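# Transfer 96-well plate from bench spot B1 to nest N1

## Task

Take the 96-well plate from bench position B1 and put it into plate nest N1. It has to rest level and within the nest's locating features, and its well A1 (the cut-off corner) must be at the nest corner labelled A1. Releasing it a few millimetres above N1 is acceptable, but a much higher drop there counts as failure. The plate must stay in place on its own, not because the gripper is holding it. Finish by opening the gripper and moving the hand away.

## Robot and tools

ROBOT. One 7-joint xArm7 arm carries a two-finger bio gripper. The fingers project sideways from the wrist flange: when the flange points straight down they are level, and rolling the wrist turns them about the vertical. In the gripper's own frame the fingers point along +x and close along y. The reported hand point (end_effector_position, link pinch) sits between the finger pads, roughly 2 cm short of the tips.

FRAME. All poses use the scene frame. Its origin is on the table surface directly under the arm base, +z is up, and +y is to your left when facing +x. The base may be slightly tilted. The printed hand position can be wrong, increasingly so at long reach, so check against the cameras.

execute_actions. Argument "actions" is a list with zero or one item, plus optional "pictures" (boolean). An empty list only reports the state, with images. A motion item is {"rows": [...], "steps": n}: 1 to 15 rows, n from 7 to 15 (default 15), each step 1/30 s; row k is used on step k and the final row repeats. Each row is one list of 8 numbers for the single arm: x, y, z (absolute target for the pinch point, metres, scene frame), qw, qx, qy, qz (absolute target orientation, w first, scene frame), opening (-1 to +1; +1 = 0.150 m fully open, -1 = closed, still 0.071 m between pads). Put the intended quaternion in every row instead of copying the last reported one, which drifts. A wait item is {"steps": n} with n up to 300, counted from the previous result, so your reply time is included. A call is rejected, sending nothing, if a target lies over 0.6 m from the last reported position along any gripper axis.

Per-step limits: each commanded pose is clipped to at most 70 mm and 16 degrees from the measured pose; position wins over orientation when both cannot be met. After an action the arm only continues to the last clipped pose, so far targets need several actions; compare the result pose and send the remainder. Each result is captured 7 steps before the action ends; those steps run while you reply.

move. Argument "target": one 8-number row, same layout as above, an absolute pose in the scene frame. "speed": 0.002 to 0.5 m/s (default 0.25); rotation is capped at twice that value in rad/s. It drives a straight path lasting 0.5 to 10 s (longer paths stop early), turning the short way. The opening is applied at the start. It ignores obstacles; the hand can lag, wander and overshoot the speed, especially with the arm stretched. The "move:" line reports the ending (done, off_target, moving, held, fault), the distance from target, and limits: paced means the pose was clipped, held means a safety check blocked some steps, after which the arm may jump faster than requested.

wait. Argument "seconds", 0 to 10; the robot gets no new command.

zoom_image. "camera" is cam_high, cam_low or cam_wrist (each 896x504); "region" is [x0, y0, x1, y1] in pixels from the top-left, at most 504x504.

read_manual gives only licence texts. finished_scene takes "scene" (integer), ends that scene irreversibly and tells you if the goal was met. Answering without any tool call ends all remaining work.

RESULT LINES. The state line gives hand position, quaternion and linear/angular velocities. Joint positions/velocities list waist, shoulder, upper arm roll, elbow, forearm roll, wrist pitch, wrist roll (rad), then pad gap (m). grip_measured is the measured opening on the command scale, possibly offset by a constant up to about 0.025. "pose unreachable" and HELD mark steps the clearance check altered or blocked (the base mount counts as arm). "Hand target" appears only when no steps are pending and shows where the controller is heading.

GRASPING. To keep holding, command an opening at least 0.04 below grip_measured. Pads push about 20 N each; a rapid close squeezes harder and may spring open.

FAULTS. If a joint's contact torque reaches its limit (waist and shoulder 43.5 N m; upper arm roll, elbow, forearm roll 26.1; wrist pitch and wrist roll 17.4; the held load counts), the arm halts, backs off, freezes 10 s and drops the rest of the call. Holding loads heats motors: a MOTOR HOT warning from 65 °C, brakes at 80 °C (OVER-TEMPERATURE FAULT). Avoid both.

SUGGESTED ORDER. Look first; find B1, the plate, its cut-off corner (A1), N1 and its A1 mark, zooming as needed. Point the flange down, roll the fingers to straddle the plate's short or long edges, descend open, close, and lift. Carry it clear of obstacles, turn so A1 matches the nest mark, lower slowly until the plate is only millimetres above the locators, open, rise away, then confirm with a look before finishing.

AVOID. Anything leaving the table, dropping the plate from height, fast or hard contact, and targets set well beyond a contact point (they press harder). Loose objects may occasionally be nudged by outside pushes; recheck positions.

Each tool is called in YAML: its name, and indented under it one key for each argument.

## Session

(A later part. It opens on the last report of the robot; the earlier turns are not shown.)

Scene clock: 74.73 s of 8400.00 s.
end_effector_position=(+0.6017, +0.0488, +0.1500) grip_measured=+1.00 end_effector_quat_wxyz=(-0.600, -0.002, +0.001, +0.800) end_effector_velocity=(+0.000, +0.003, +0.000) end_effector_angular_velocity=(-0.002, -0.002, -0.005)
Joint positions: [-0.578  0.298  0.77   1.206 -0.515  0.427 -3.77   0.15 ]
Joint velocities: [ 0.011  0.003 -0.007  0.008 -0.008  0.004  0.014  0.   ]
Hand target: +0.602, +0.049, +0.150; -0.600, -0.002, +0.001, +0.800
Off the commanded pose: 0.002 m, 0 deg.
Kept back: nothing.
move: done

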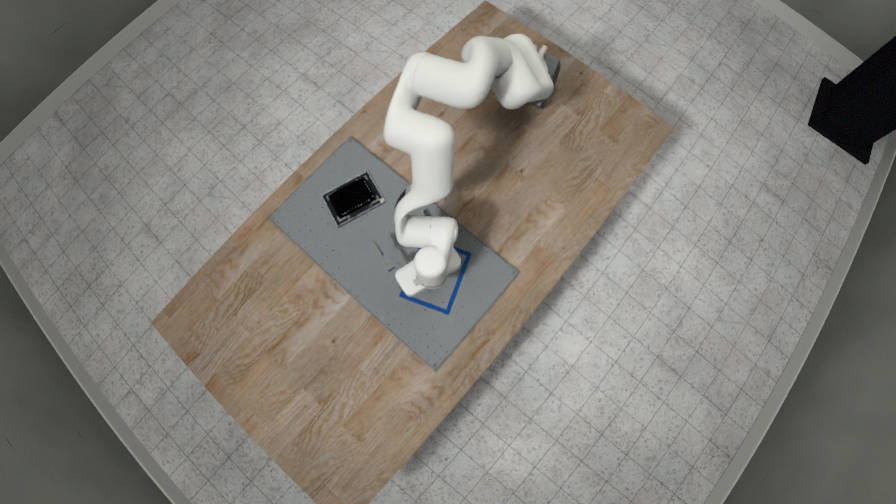

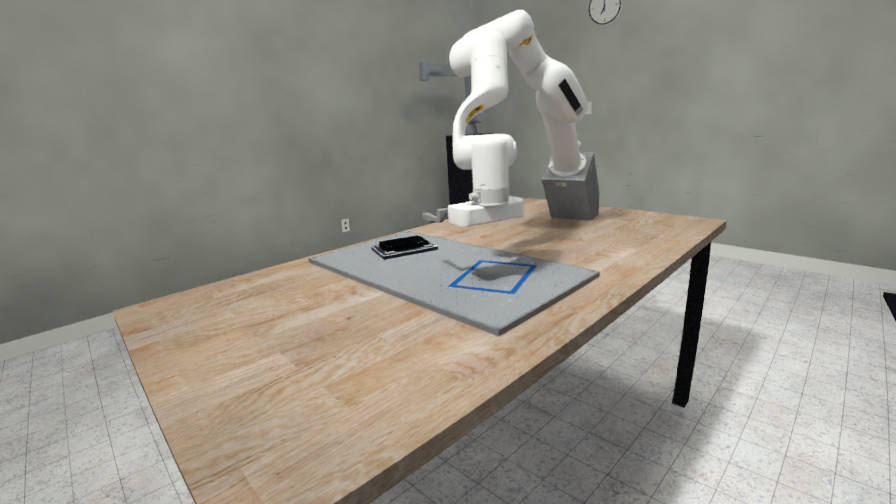

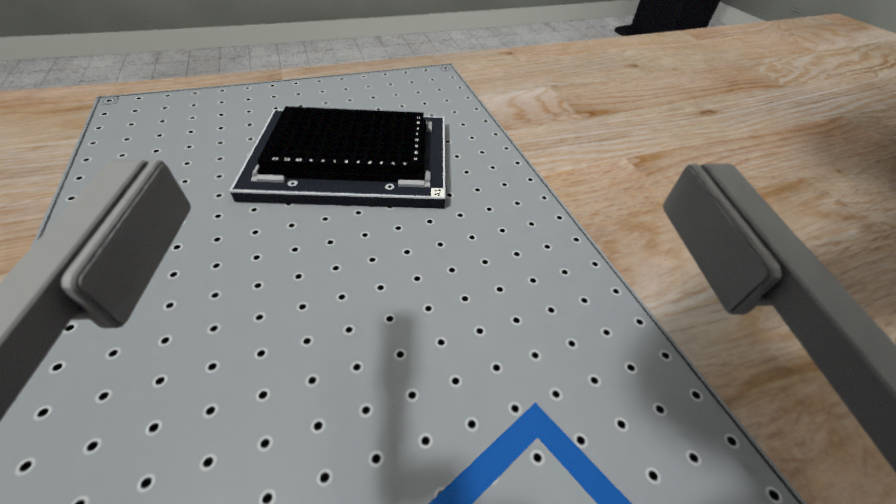

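move:
  target: [0.5, -0.2, 0.2, 0.087, 0, 0, 0.996, 1]

move:
  target: [0.56, -0.36, 0.15, 0.801, 0, 0, 0.598, 1]

Scene clock: 78.47 s of 8400.00 s.
end_effector_position=(+0.4987, -0.1998, +0.2000) grip_measured=+1.00 end_effector_quat_wxyz=(+0.086, +0.001, +0.002, +0.996) end_effector_velocity=(-0.001, -0.004, +0.001) end_effector_angular_velocity=(-0.003, +0.000, -0.012)
Joint positions: [-1.189  0.392  0.676  1.333  0.242  0.572 -3.611  0.15 ]
Joint velocities: [-0.005  0.003 -0.005  0.004  0.001  0.003  0.003  0.   ]
Hand target: +0.498, -0.201, +0.200; +0.087, +0.002, +0.002, +0.996
Off the commanded pose: 0.001 m, 0 deg.
Kept back: nothing.
move: done

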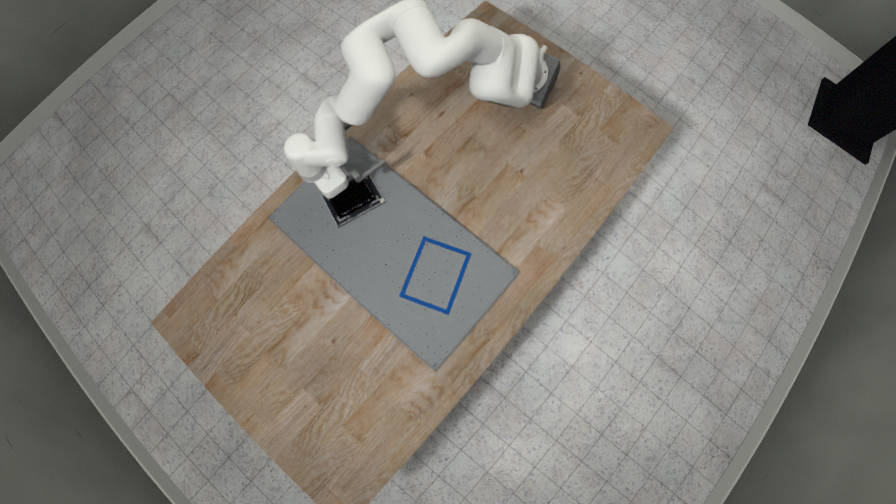

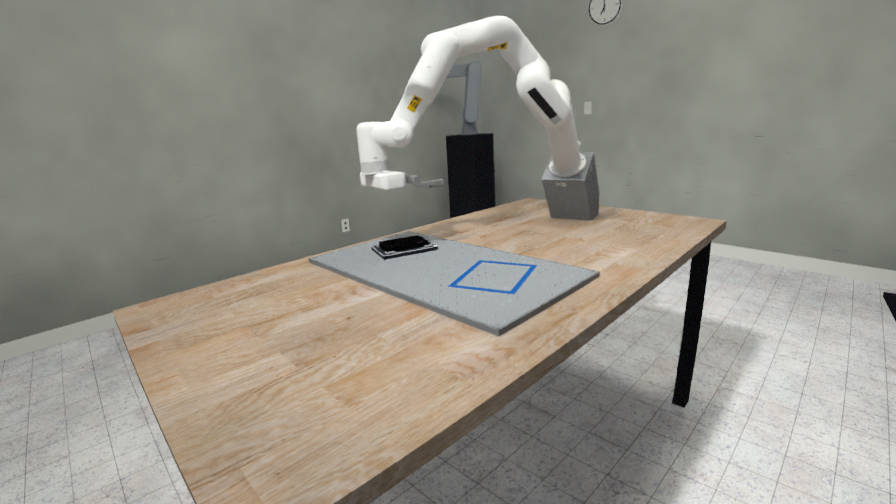

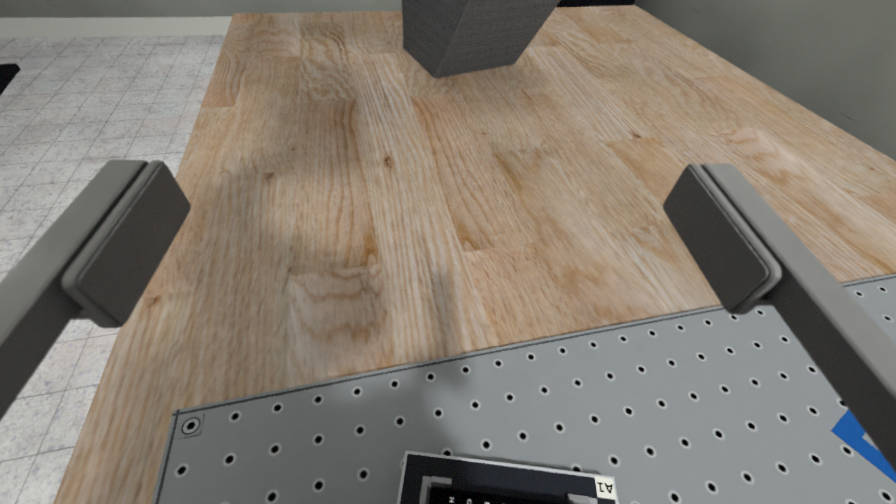

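Scene clock: 82.27 s of 8400.00 s.
end_effector_position=(+0.5594, -0.3589, +0.1503) grip_measured=+1.00 end_effector_quat_wxyz=(+0.801, +0.001, +0.001, +0.599) end_effector_velocity=(-0.000, -0.001, -0.001) end_effector_angular_velocity=(-0.000, +0.001, -0.012)
Joint positions: [-1.184  0.928  0.27   1.912  0.454  0.8   -2.476  0.15 ]
Joint velocities: [-0.001  0.001 -0.002 -0.001  0.001 -0.     0.008  0.   ]
Hand target: +0.559, -0.359, +0.150; +0.801, +0.001, +0.001, +0.598
Off the commanded pose: 0.001 m, 0 deg.
Kept back: nothing.
move: done

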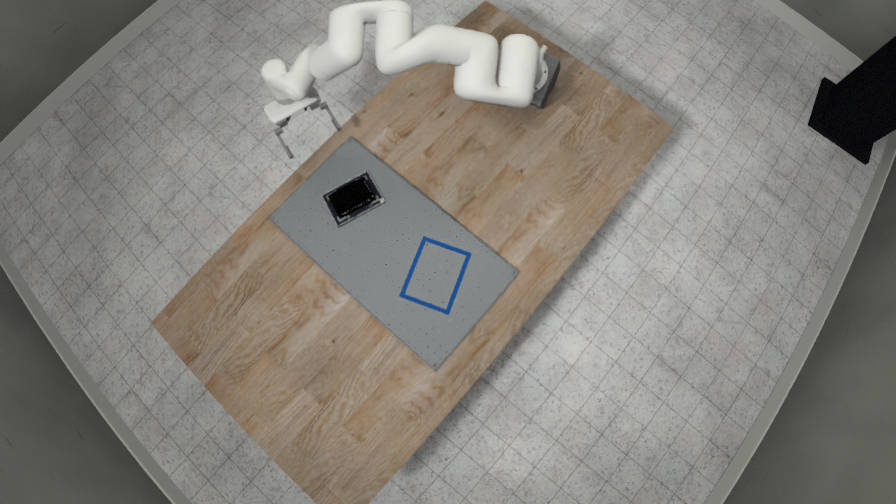

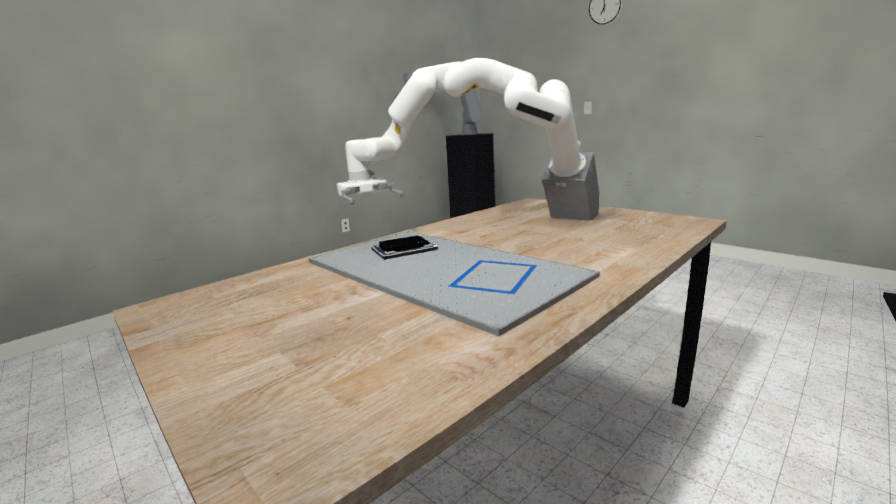

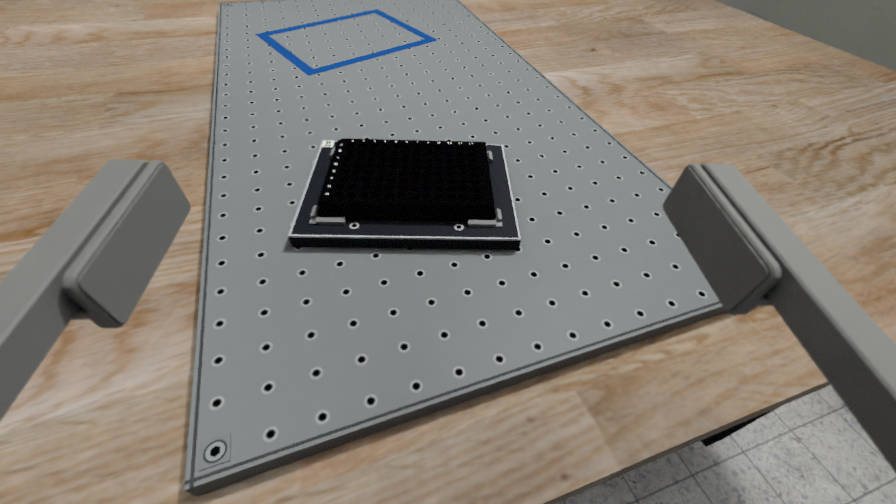

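zoom_image:
  camera: "cam_wrist"
  region: [280, 130, 530, 255]

Region (280, 130, 530, 255) of cam_wrist's 896x504 image, scaled by 2.016, with more detail than that image has.

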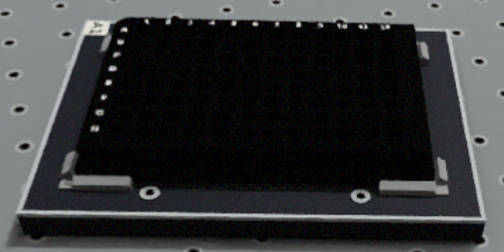

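move:
  target: [0.612, -0.1925, 0.08, 0.801, 0, 0, 0.598, -1]

move:
  target: [0.612, -0.1925, 0.053, 0.801, 0, 0, 0.598, -1]
  speed: 0.015

move:
  target: [0.56, -0.36, 0.15, 0.801, 0, 0, 0.598, 1]

zoom_image:
  camera: "cam_wrist"
  region: [280, 130, 530, 255]

Scene clock: 84.10 s of 8400.00 s.
end_effector_position=(+0.6120, -0.1946, +0.0802) grip_measured=-0.99 end_effector_quat_wxyz=(+0.802, -0.001, -0.000, +0.598) end_effector_velocity=(+0.003, +0.011, -0.003) end_effector_angular_velocity=(+0.011, -0.001, +0.009)
Joint positions: [-0.972  0.74   0.332  1.516  0.523  0.457 -2.339  0.071]
Joint velocities: [ 0.013 -0.002  0.008 -0.005  0.001 -0.004  0.004  0.   ]
Hand target: +0.612, -0.193, +0.080; +0.801, -0.000, -0.001, +0.598
Off the commanded pose: 0.002 m, 0 deg.
Kept back: nothing.
move: done

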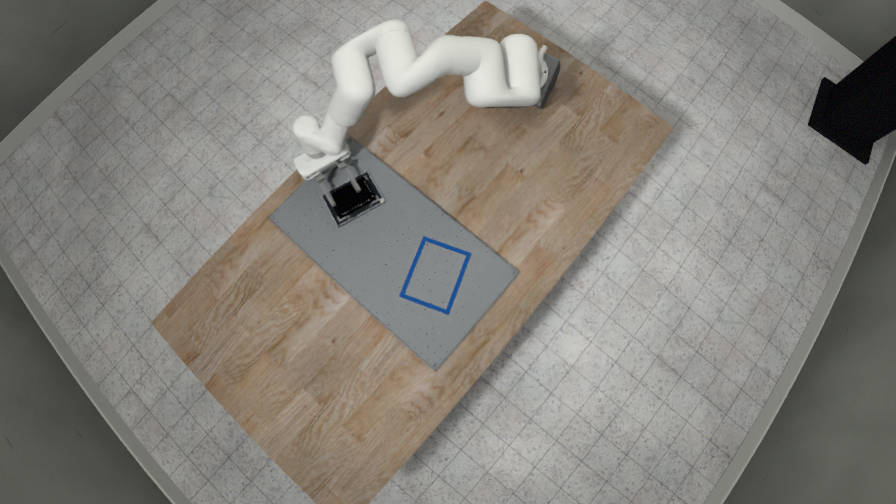

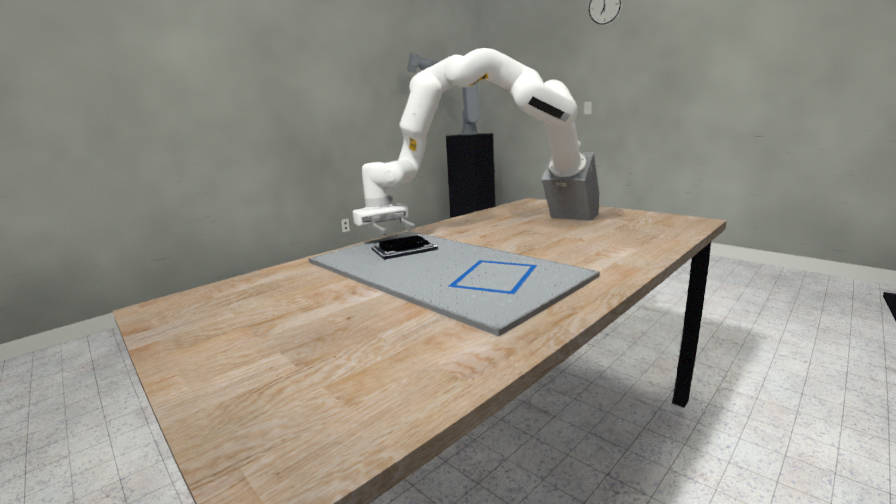

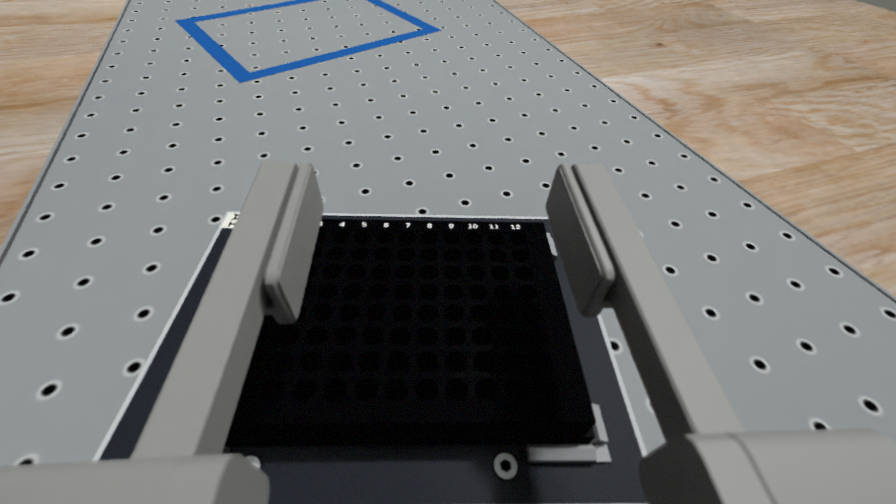

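Scene clock: 86.13 s of 8400.00 s.
end_effector_position=(+0.6120, -0.1925, +0.0531) grip_measured=-0.99 end_effector_quat_wxyz=(+0.801, +0.000, -0.000, +0.598) end_effector_velocity=(+0.001, -0.002, +0.000) end_effector_angular_velocity=(-0.005, -0.003, -0.000)
Joint positions: [-0.938  0.812  0.325  1.569  0.512  0.432 -2.329  0.071]
Joint velocities: [ 0.001  0.002 -0.002  0.005 -0.001 -0.002  0.001  0.   ]
Hand target: +0.612, -0.193, +0.053; +0.801, -0.000, -0.000, +0.598
Off the commanded pose: 0.000 m, 0 deg.
Kept back: nothing.
move: done

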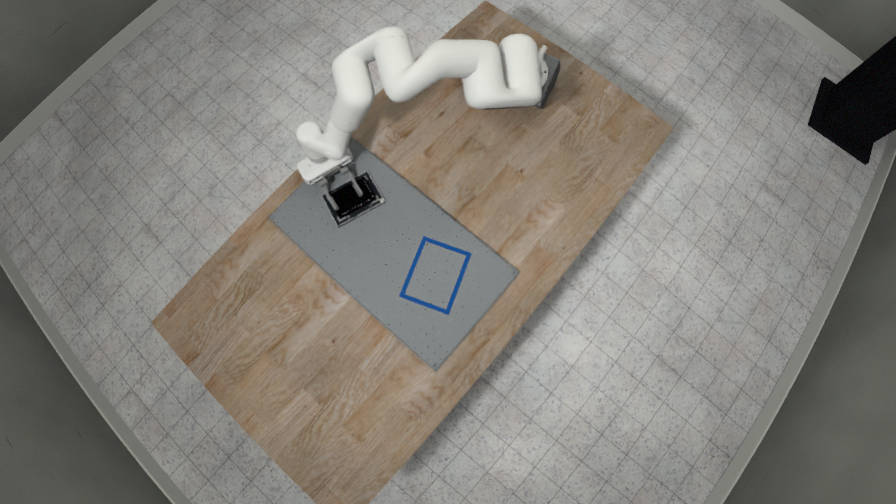

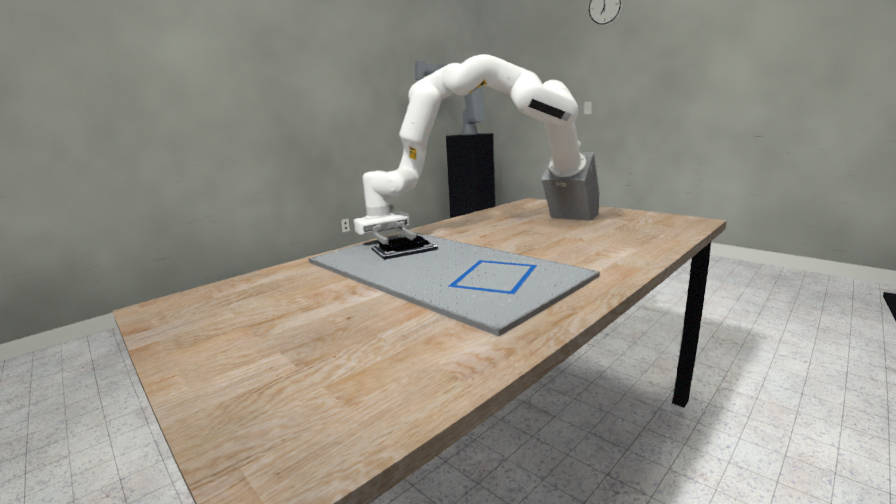

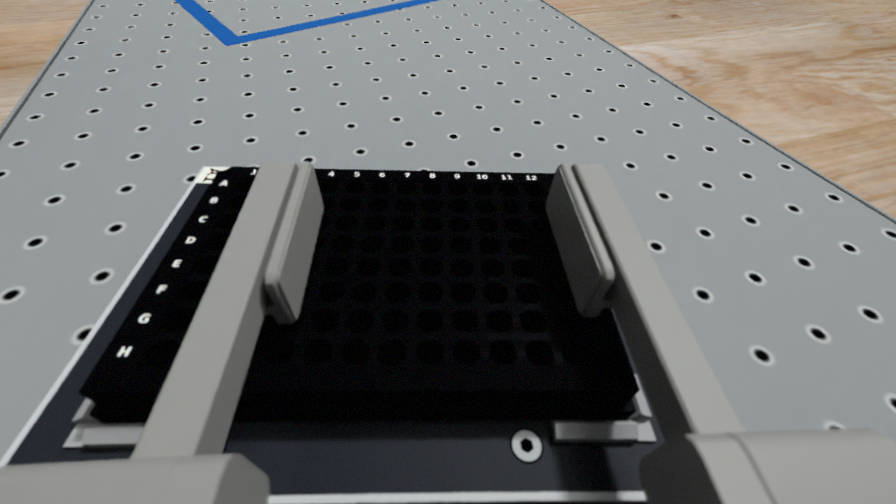

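Scene clock: 87.40 s of 8400.00 s.
end_effector_position=(+0.5601, -0.3581, +0.1495) grip_measured=+1.00 end_effector_quat_wxyz=(+0.801, +0.001, +0.000, +0.599) end_effector_velocity=(-0.003, -0.009, +0.005) end_effector_angular_velocity=(-0.009, +0.002, -0.004)
Joint positions: [-1.183  0.929  0.272  1.912  0.454  0.799 -2.474  0.15 ]
Joint velocities: [-0.008  0.009 -0.008  0.023 -0.005  0.014  0.     0.   ]
Hand target: +0.559, -0.360, +0.150; +0.801, +0.000, +0.001, +0.598
Off the commanded pose: 0.002 m, 0 deg.
Kept back: nothing.
move: done

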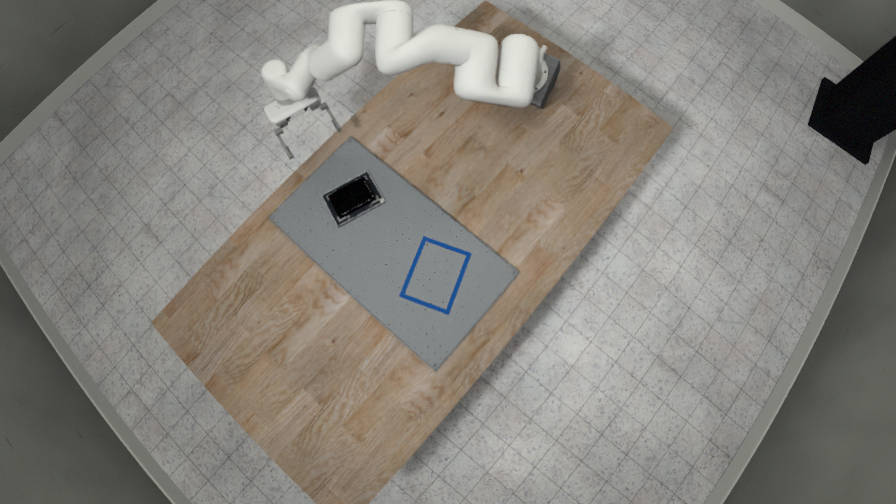

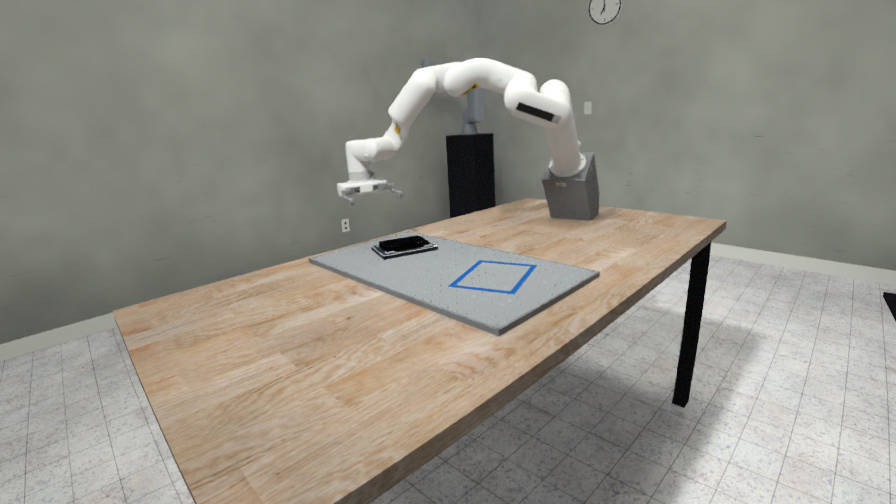

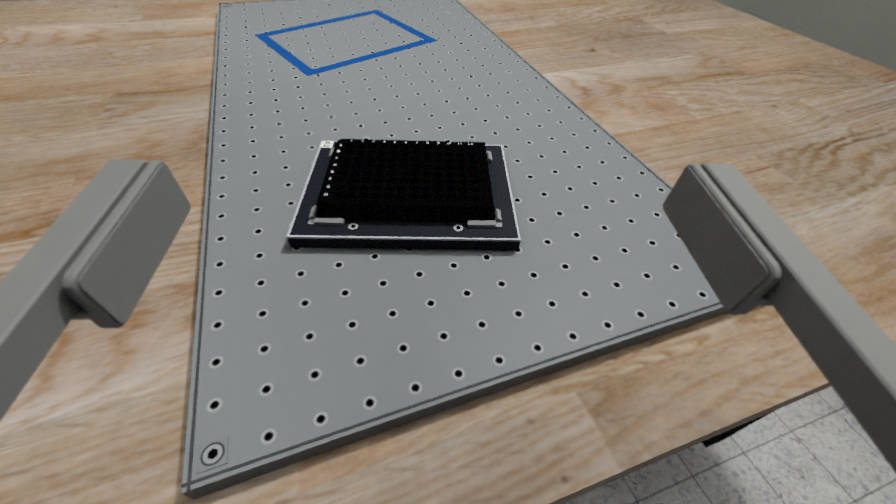

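Region (280, 130, 530, 255) of cam_wrist's 896x504 image, scaled by 2.016, with more detail than that image has.

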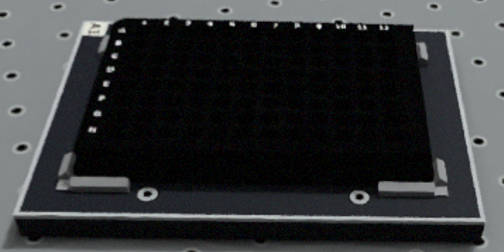

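move:
  target: [0.596, -0.1875, 0.08, 0.801, 0, 0, 0.598, -0.6]

move:
  target: [0.596, -0.1875, 0.050, 0.801, 0, 0, 0.598, -0.6]
  speed: 0.015

move:
  target: [0.56, -0.36, 0.15, 0.801, 0, 0, 0.598, -0.6]

zoom_image:
  camera: "cam_wrist"
  region: [280, 130, 530, 255]

Scene clock: 88.97 s of 8400.00 s.
end_effector_position=(+0.5960, -0.1896, +0.0802) grip_measured=-0.60 end_effector_quat_wxyz=(+0.802, -0.001, -0.000, +0.598) end_effector_velocity=(+0.003, +0.011, -0.002) end_effector_angular_velocity=(+0.011, -0.001, +0.007)
Joint positions: [-0.999  0.717  0.355  1.446  0.553  0.419 -2.382  0.087]
Joint velocities: [ 0.011 -0.003  0.009 -0.008  0.002 -0.006  0.005 -0.   ]
Hand target: +0.596, -0.188, +0.080; +0.801, -0.000, -0.001, +0.598
Off the commanded pose: 0.002 m, 0 deg.
Kept back: nothing.
move: done

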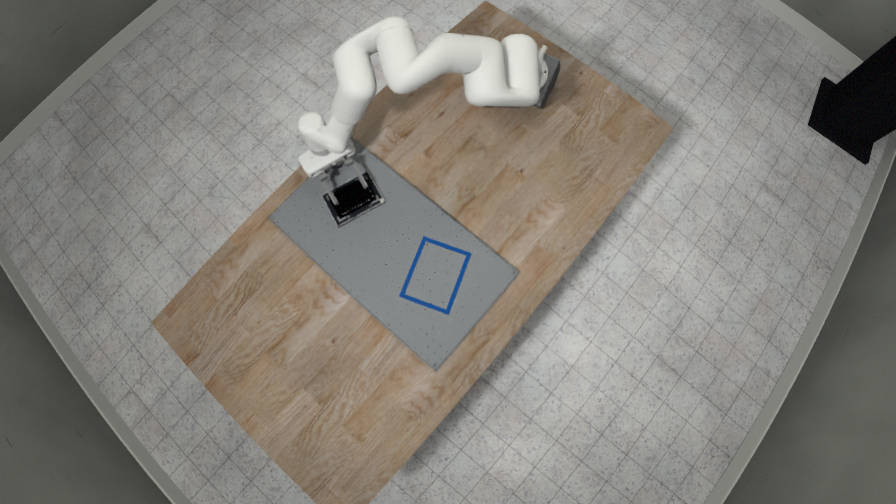

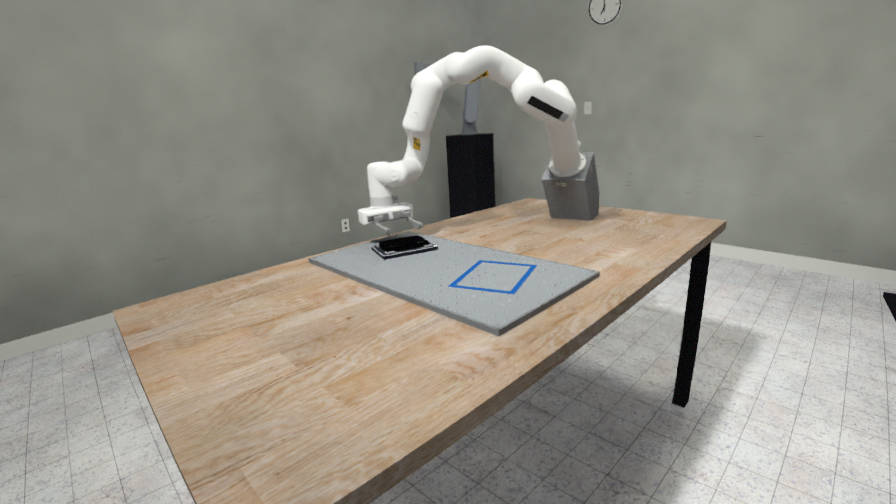

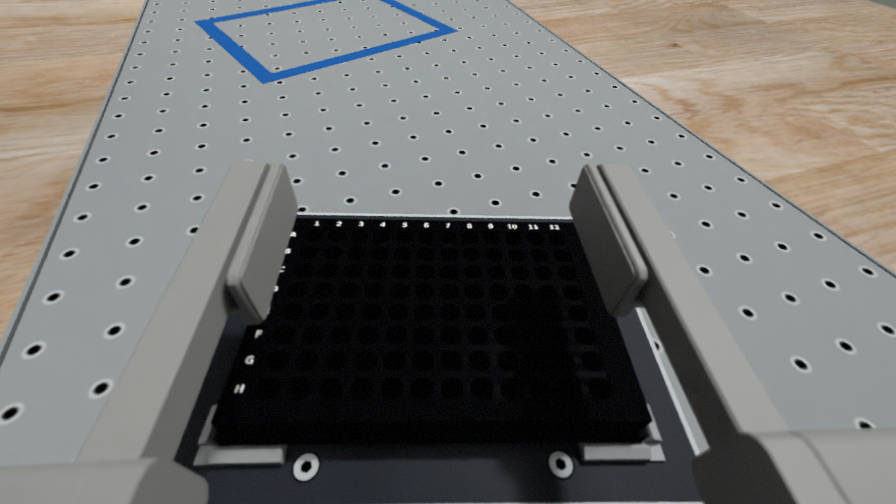

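Scene clock: 91.20 s of 8400.00 s.
end_effector_position=(+0.5963, -0.1878, +0.0508) grip_measured=-0.60 end_effector_quat_wxyz=(+0.801, -0.000, -0.000, +0.599) end_effector_velocity=(-0.000, -0.001, -0.001) end_effector_angular_velocity=(-0.001, -0.001, -0.000)
Joint positions: [-0.961  0.796  0.347  1.505  0.541  0.389 -2.372  0.087]
Joint velocities: [ 0.001  0.003 -0.001  0.003  0.001 -0.001 -0.001 -0.   ]
Hand target: +0.596, -0.188, +0.050; +0.801, -0.000, -0.000, +0.598
Off the commanded pose: 0.001 m, 0 deg.
Kept back: nothing.
move: done

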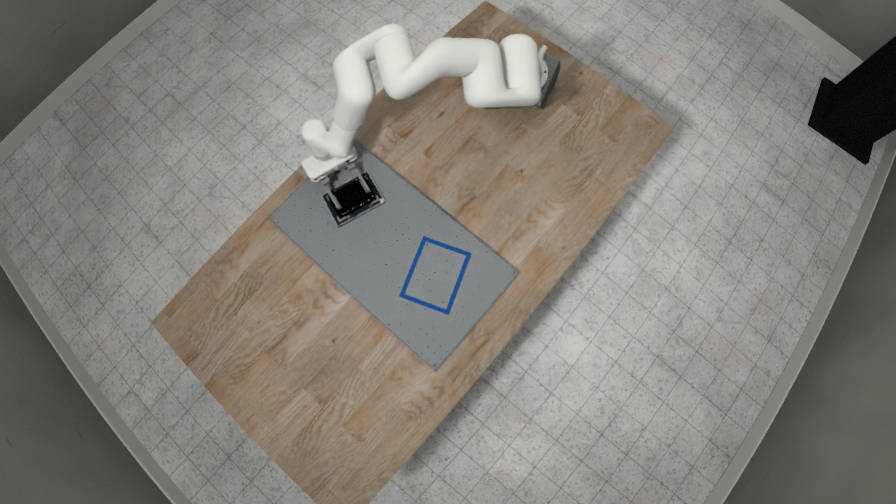

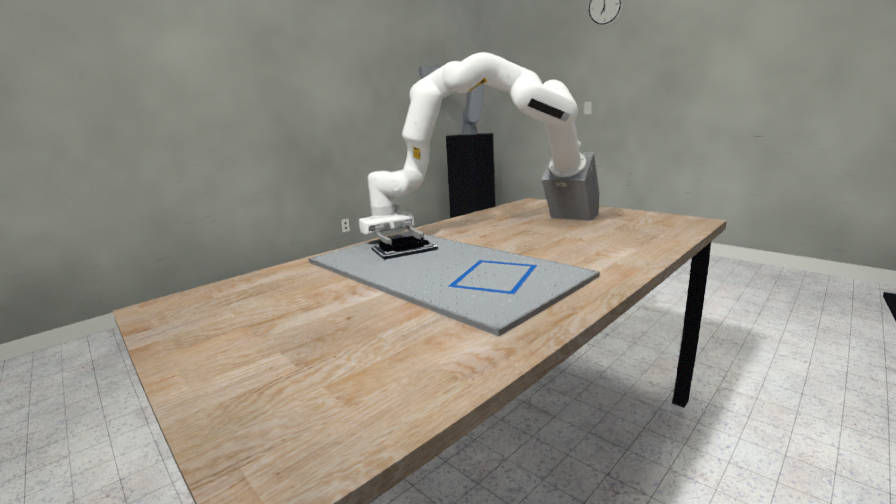

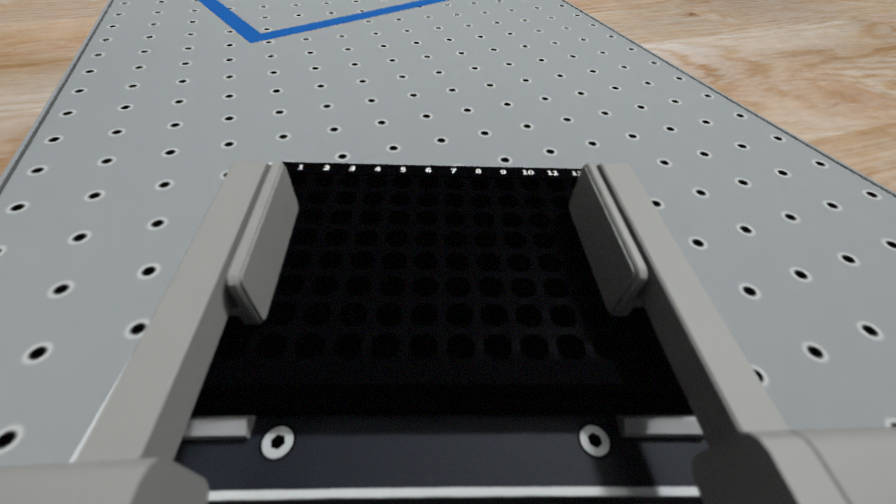

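Scene clock: 92.50 s of 8400.00 s.
end_effector_position=(+0.5599, -0.3584, +0.1497) grip_measured=-0.60 end_effector_quat_wxyz=(+0.801, +0.001, +0.000, +0.598) end_effector_velocity=(-0.004, -0.011, +0.005) end_effector_angular_velocity=(-0.014, +0.002, -0.009)
Joint positions: [-1.183  0.929  0.272  1.913  0.454  0.799 -2.474  0.087]
Joint velocities: [-0.011  0.008 -0.009  0.022 -0.005  0.011  0.003  0.   ]
Hand target: +0.559, -0.360, +0.150; +0.801, +0.000, +0.001, +0.598
Off the commanded pose: 0.002 m, 0 deg.
Kept back: nothing.
move: done

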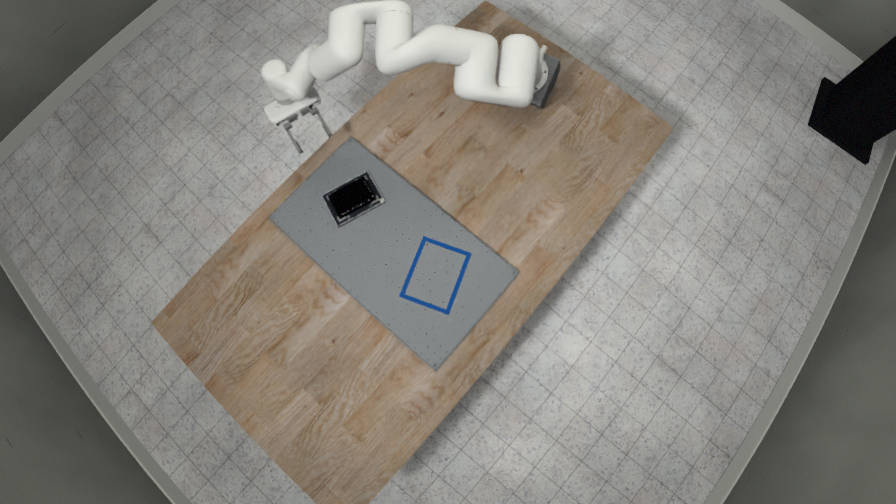

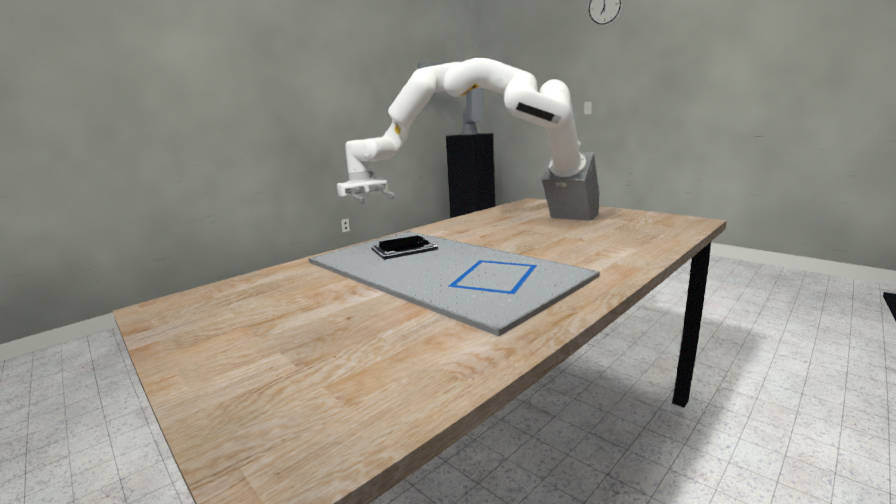

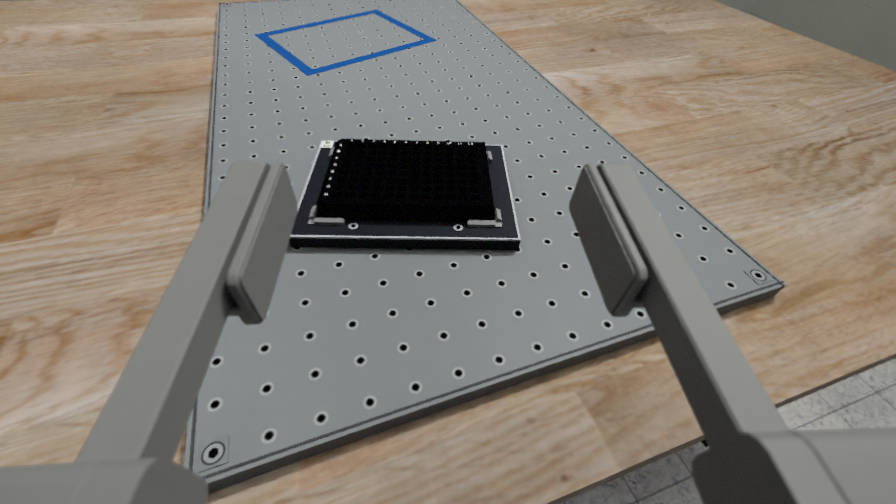

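Region (280, 130, 530, 255) of cam_wrist's 896x504 image, scaled by 2.016, with more detail than that image has.

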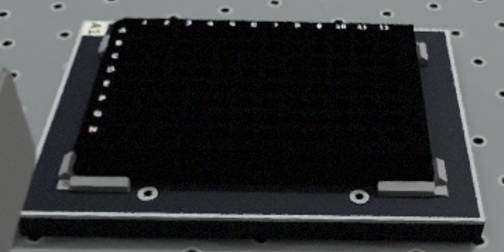

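Unchanged under a firm even press, so it is seated.

finished_scene:
  scene: 2

The scene is finished: the task was done.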